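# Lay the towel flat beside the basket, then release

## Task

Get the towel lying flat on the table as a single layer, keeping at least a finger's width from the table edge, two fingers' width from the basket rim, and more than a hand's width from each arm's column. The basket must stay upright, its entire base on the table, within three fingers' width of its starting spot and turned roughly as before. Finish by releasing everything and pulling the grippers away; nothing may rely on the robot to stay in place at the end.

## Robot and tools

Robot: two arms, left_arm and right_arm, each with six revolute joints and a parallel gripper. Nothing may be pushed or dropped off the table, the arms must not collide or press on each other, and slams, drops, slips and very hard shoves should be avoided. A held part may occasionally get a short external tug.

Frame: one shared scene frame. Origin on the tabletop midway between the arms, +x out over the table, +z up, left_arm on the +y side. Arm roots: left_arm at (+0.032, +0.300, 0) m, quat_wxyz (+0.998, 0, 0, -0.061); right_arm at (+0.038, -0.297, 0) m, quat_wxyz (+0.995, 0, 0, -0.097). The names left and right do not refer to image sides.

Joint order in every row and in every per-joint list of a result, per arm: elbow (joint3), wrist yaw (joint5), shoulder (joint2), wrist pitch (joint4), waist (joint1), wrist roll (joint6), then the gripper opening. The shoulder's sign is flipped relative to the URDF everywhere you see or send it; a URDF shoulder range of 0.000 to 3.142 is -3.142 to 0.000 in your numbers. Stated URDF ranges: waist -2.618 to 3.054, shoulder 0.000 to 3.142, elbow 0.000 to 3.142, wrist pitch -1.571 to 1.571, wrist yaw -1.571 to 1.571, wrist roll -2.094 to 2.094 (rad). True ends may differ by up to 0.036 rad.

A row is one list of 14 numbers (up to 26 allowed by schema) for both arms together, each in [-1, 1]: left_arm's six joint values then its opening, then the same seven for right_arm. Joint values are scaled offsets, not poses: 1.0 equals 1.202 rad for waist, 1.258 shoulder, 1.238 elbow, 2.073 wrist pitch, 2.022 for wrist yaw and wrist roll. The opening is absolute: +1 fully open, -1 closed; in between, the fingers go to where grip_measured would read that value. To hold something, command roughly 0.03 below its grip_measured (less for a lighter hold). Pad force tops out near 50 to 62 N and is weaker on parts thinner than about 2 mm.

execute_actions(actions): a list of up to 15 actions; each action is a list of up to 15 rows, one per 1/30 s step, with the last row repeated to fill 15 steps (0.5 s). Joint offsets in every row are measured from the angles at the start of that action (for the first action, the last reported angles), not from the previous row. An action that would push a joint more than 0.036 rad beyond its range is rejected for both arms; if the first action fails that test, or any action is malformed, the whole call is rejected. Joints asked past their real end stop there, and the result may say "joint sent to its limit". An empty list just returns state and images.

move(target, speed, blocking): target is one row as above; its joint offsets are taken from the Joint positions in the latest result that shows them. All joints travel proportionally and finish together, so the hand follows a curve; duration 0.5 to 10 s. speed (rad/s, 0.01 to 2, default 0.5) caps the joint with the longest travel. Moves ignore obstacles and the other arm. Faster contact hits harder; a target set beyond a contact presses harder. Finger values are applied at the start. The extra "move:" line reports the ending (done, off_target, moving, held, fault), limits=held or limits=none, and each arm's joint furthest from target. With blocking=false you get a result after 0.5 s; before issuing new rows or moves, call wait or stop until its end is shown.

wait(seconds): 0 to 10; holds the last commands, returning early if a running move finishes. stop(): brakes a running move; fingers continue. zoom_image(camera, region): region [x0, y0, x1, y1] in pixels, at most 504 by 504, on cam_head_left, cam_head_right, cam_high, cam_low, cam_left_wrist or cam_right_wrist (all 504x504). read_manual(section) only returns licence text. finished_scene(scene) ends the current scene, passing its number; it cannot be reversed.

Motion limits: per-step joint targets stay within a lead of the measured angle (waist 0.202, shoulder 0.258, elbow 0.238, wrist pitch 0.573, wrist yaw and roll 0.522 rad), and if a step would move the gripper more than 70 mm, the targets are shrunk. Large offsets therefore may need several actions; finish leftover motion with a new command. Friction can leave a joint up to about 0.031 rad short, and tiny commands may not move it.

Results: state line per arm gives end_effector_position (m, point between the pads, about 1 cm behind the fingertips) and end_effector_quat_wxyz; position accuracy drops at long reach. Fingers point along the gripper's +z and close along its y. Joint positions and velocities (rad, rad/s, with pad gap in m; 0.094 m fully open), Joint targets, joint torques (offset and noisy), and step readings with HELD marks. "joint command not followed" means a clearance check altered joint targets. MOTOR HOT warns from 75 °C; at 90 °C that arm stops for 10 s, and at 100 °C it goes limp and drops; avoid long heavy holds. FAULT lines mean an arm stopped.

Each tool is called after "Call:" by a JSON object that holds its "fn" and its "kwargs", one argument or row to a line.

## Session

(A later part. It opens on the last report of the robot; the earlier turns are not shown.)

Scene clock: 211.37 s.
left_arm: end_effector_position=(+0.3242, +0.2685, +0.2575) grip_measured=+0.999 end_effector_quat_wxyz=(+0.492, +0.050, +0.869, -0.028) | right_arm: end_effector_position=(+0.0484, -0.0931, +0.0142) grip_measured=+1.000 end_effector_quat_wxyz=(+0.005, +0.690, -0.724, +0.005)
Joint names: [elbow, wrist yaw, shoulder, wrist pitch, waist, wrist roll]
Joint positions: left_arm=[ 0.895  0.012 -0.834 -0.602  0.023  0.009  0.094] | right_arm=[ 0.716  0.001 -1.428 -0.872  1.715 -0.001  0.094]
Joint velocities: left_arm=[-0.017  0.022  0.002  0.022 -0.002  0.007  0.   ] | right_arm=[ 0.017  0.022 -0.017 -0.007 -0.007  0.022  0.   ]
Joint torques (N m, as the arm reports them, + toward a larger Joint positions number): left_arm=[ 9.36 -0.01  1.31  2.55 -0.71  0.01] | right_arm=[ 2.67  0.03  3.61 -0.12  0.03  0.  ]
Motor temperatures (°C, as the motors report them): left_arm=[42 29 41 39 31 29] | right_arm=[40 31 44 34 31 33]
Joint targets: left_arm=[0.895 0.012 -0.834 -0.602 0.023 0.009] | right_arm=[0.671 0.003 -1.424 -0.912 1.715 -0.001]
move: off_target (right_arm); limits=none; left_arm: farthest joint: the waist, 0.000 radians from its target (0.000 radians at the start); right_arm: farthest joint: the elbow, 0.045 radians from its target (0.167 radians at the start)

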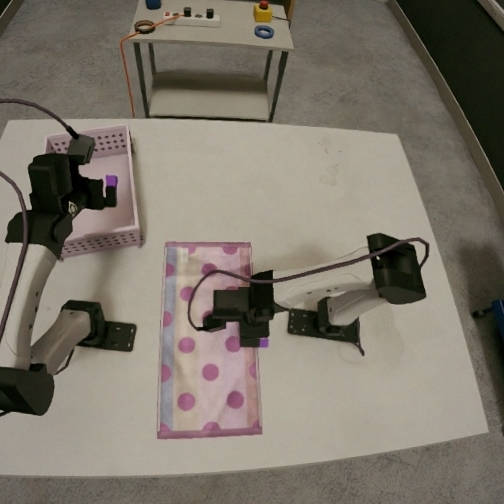

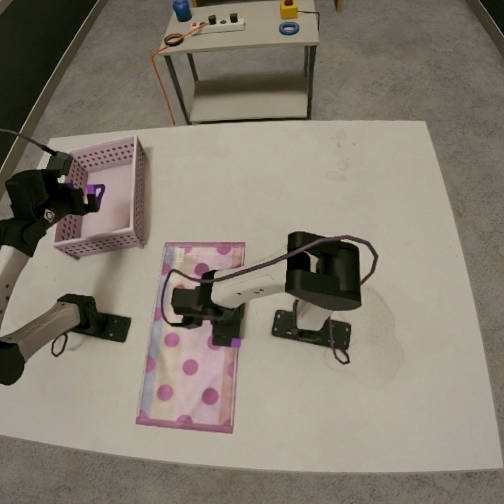

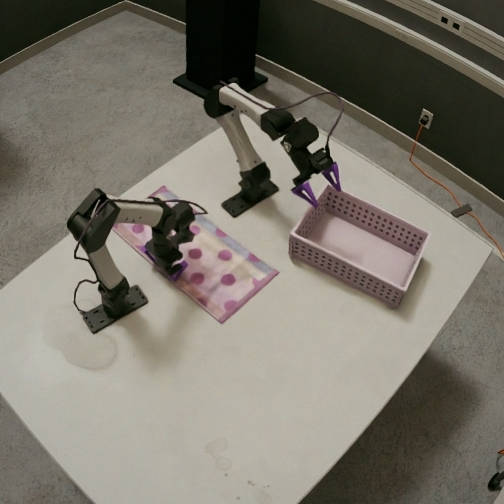

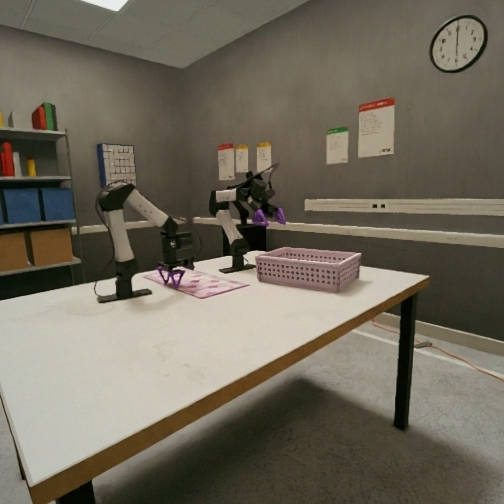

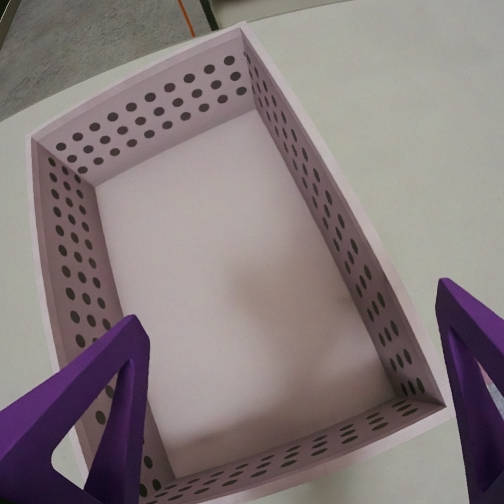

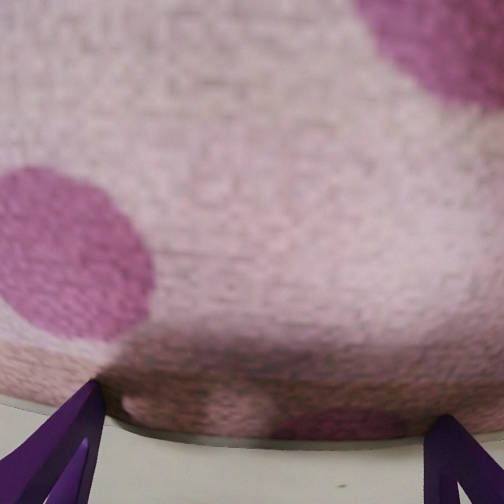

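Call:
{"fn": "move", "kwargs": {
  "target": [0,0,0,0,0,0,1, -0.065,0,0.035,-0.02,0,0,1],
  "speed": 0.08
}}

Call:
{"fn": "move", "kwargs": {
  "target": [0,0,0,0,0,0,1, 0.2,0,0.17,-0.22,0,0,1]
}}

Call:
{"fn": "move", "kwargs": {
  "target": [0,0,0,0,0,0,1, 0.1,-0,0.1,0,-1,0,1],
  "speed": 1
}}

Scene clock: 221.77 s.
left_arm: end_effector_position=(+0.3242, +0.2685, +0.2575) grip_measured=+0.999 end_effector_quat_wxyz=(+0.492, +0.050, +0.869, -0.028) | right_arm: end_effector_position=(+0.0479, -0.1004, +0.0142) grip_measured=+1.000 end_effector_quat_wxyz=(+0.002, +0.690, -0.724, +0.002)
Joint names: [elbow, wrist yaw, shoulder, wrist pitch, waist, wrist roll]
Joint positions: left_arm=[ 0.895  0.012 -0.834 -0.602  0.023  0.009  0.094] | right_arm=[ 0.683 -0.    -1.388 -0.871  1.715 -0.001  0.094]
Joint velocities: left_arm=[ 0.017 -0.037 -0.002 -0.007  0.012 -0.022 -0.   ] | right_arm=[-0.017 -0.081  0.002  0.037  0.017  0.066  0.   ]
Joint torques (N m, as the arm reports them, + toward a larger Joint positions number): left_arm=[ 9.35 -0.01  1.31  2.55 -0.71  0.01] | right_arm=[ 2.54  0.01  3.29 -0.13  0.03  0.  ]
Motor temperatures (°C, as the motors report them): left_arm=[42 29 39 41 31 29] | right_arm=[39 31 42 33 31 33]
Joint targets: left_arm=[0.895 0.012 -0.834 -0.602 0.023 0.009] | right_arm=[0.636 0.001 -1.384 -0.914 1.715 -0.001]
move: off_target (right_arm); limits=none; left_arm: farthest joint: the waist, 0.000 radians from its target (0.000 radians at the start); right_arm: farthest joint: the elbow, 0.048 radians from its target (0.080 radians at the start)

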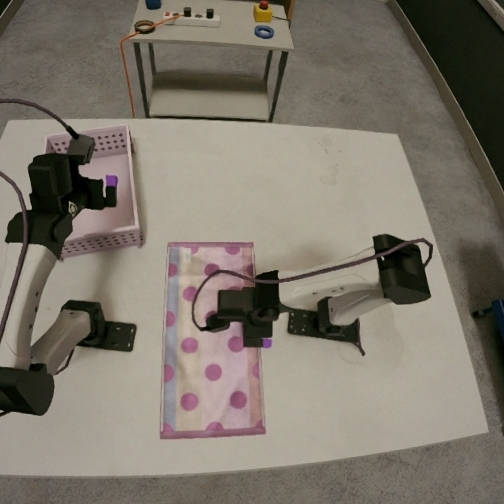

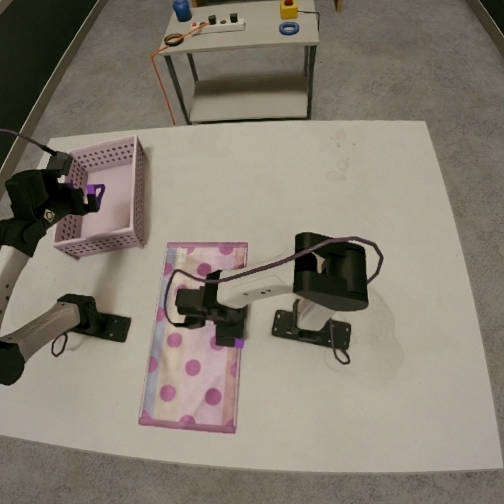

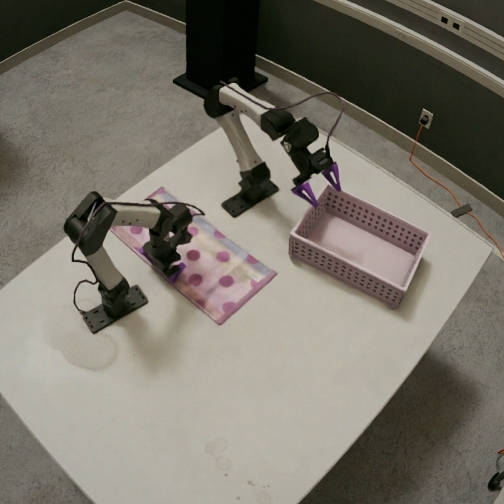

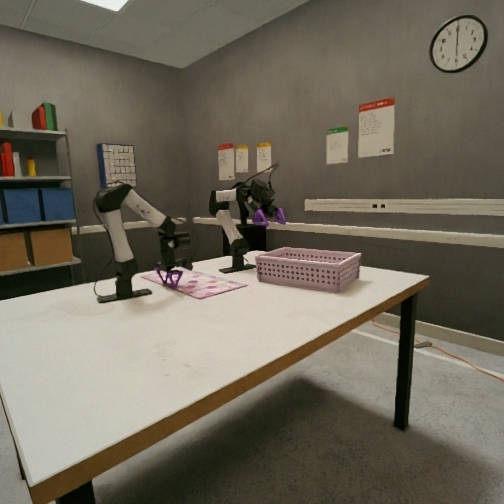

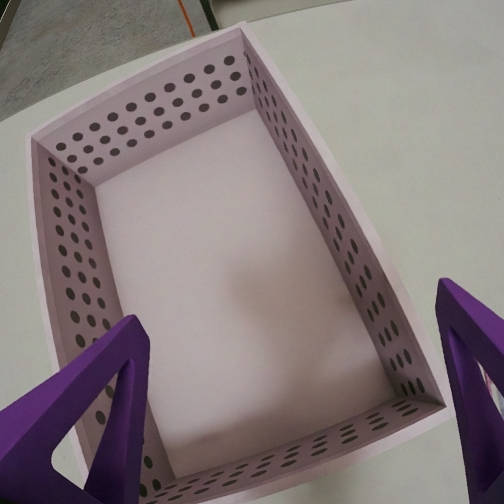

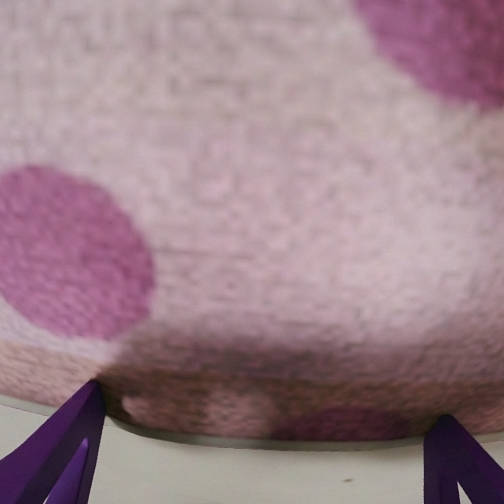

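Scene clock: 223.43 s.
left_arm: end_effector_position=(+0.3242, +0.2685, +0.2575) grip_measured=+0.999 end_effector_quat_wxyz=(+0.492, +0.050, +0.869, -0.028) | right_arm: end_effector_position=(+0.0466, -0.1267, +0.1032) grip_measured=+1.000 end_effector_quat_wxyz=(+0.006, +0.690, -0.724, +0.006)
Joint names: [elbow, wrist yaw, shoulder, wrist pitch, waist, wrist roll]
Joint positions: left_arm=[ 0.895  0.012 -0.834 -0.602  0.023  0.009  0.094] | right_arm=[ 0.912 -0.    -1.191 -1.309  1.715 -0.001  0.094]
Joint velocities: left_arm=[-0.022 -0.081  0.017  0.007 -0.007 -0.022 -0.001] | right_arm=[-0.002 -0.037  0.002 -0.051  0.002 -0.007  0.   ]
Joint torques (N m, as the arm reports them, + toward a larger Joint positions number): left_arm=[ 9.36 -0.01  1.31  2.55 -0.71  0.01] | right_arm=[8.09 0.01 3.03 0.11 0.01 0.  ]
Motor temperatures (°C, as the motors report them): left_arm=[42 29 39 41 31 29] | right_arm=[39 31 42 33 31 33]
Joint targets: left_arm=[0.895 0.012 -0.834 -0.602 0.023 0.009] | right_arm=[0.931 0.000 -1.174 -1.327 1.715 -0.001]
move: done; limits=none; left_arm: farthest joint: the waist, 0.000 radians from its target (0.000 radians at the start); right_arm: farthest joint: the elbow, 0.018 radians from its target (0.247 radians at the start)

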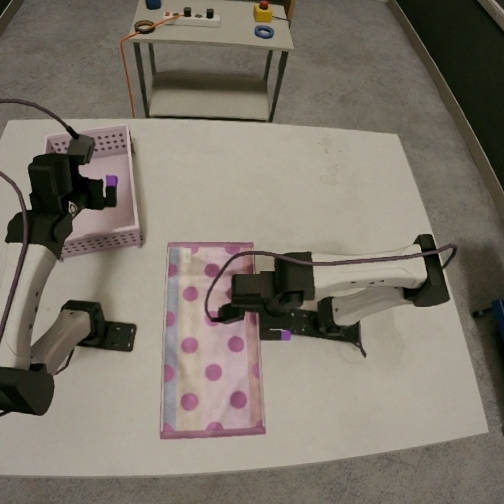

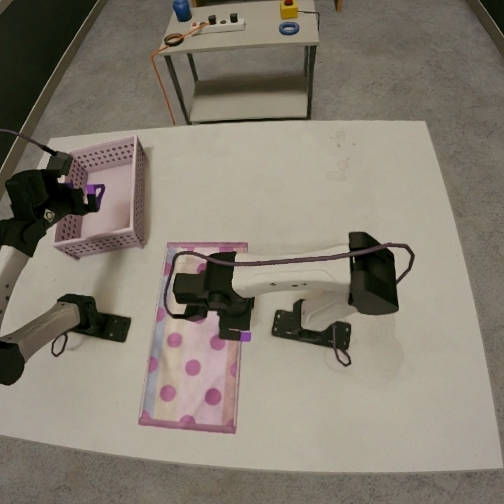

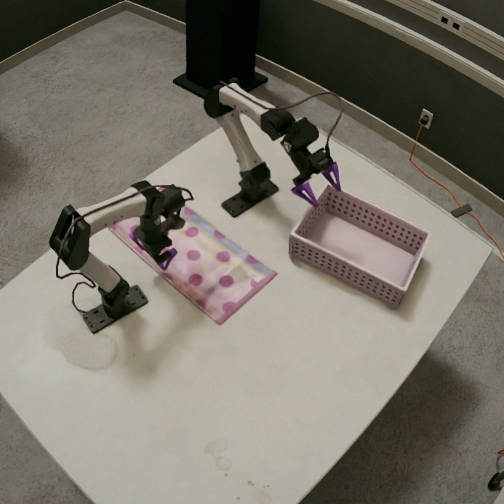

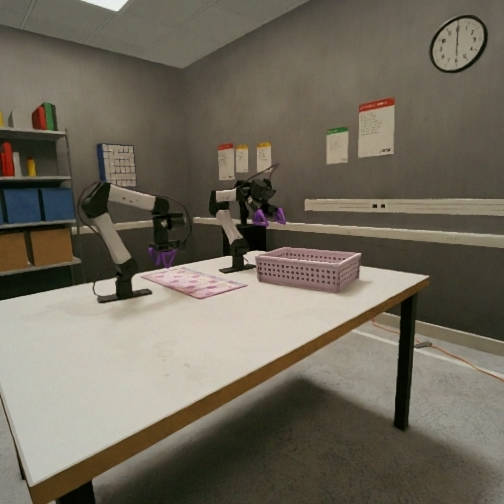

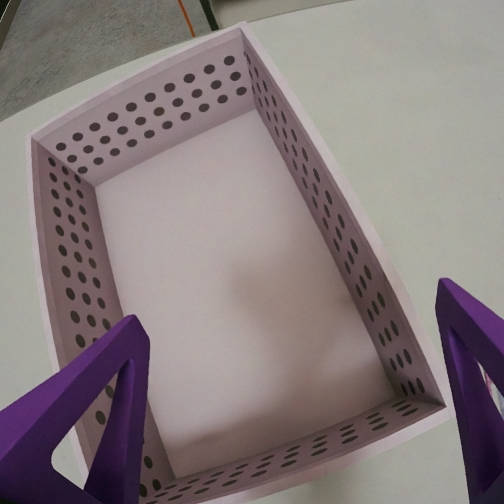

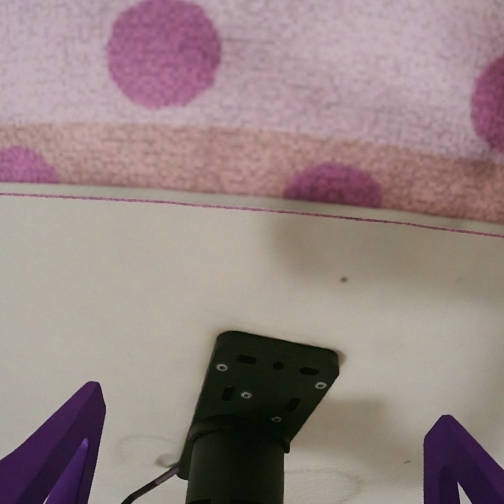

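Scene clock: 225.13 s.
left_arm: end_effector_position=(+0.3242, +0.2685, +0.2575) grip_measured=+0.999 end_effector_quat_wxyz=(+0.492, +0.050, +0.869, -0.028) | right_arm: end_effector_position=(+0.2201, -0.2341, +0.1486) grip_measured=+1.000 end_effector_quat_wxyz=(+0.095, -0.165, +0.982, +0.016)
Joint names: [elbow, wrist yaw, shoulder, wrist pitch, waist, wrist roll]
Joint positions: left_arm=[ 0.895  0.012 -0.834 -0.602  0.023  0.009  0.094] | right_arm=[ 1.016  0.    -1.085 -1.309  0.524 -0.001  0.094]
Joint velocities: left_arm=[-0.012 -0.066  0.002 -0.051 -0.007  0.007  0.   ] | right_arm=[-0.017 -0.007 -0.002 -0.022  0.012  0.007  0.   ]
Joint torques (N m, as the arm reports them, + toward a larger Joint positions number): left_arm=[ 9.36 -0.01  1.31  2.55 -0.71  0.01] | right_arm=[ 8.52  0.01  2.63  0.79 -0.75  0.  ]
Motor temperatures (°C, as the motors report them): left_arm=[42 29 39 41 31 29] | right_arm=[40 31 42 33 31 33]
Joint targets: left_arm=[0.895 0.012 -0.834 -0.602 0.023 0.009] | right_arm=[1.036 -0.000 -1.065 -1.309 0.513 -0.001]
move: done; limits=none; left_arm: farthest joint: the waist, 0.000 radians from its target (0.000 radians at the start); right_arm: farthest joint: the shoulder, 0.020 radians from its target (0.126 radians at the start)

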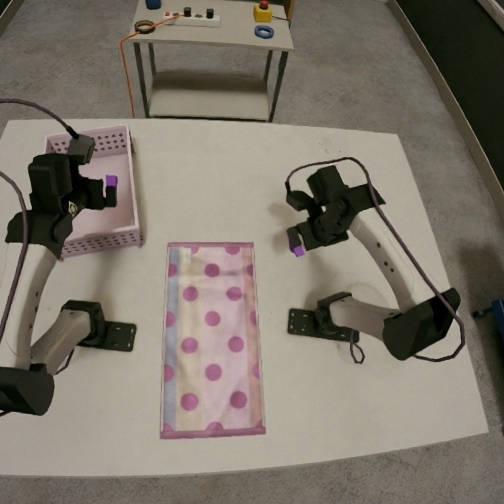

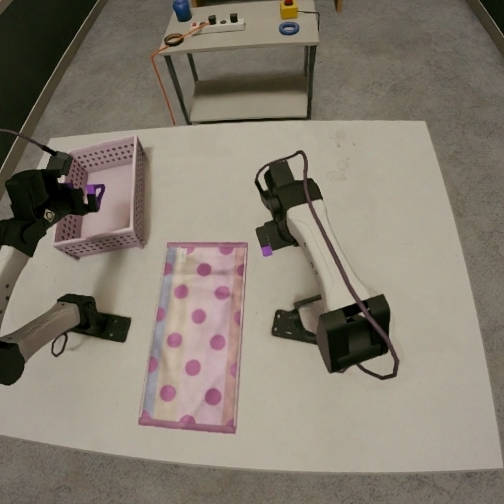

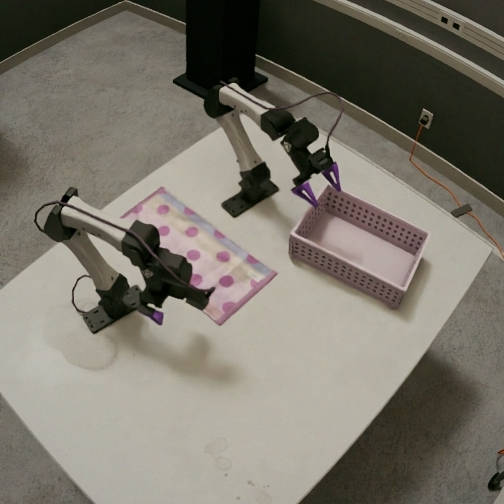

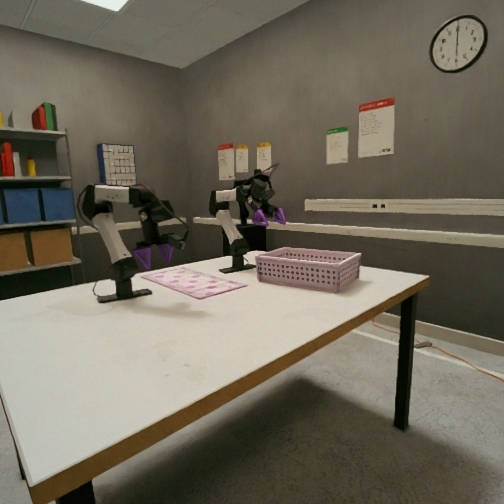

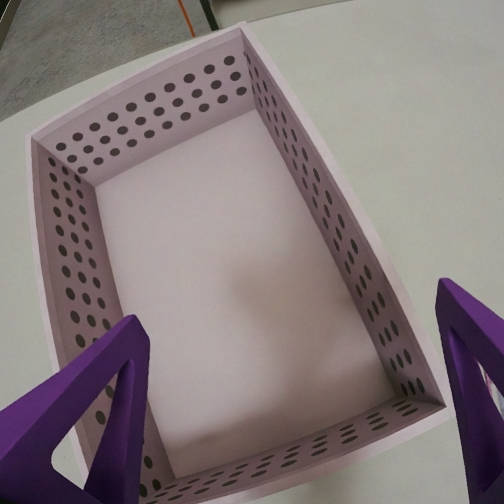

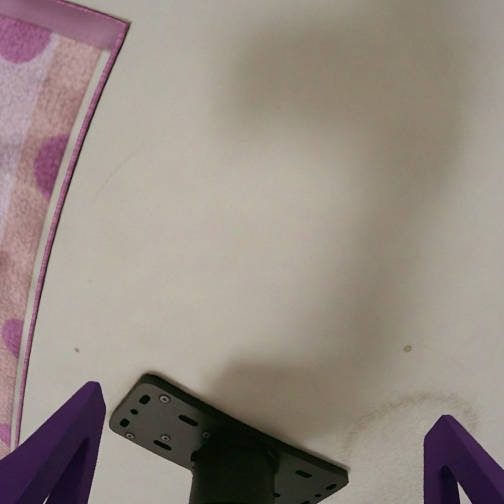

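Call:
{"fn": "finished_scene", "kwargs": {
  "scene": 1
}}

The scene is finished: the task was done.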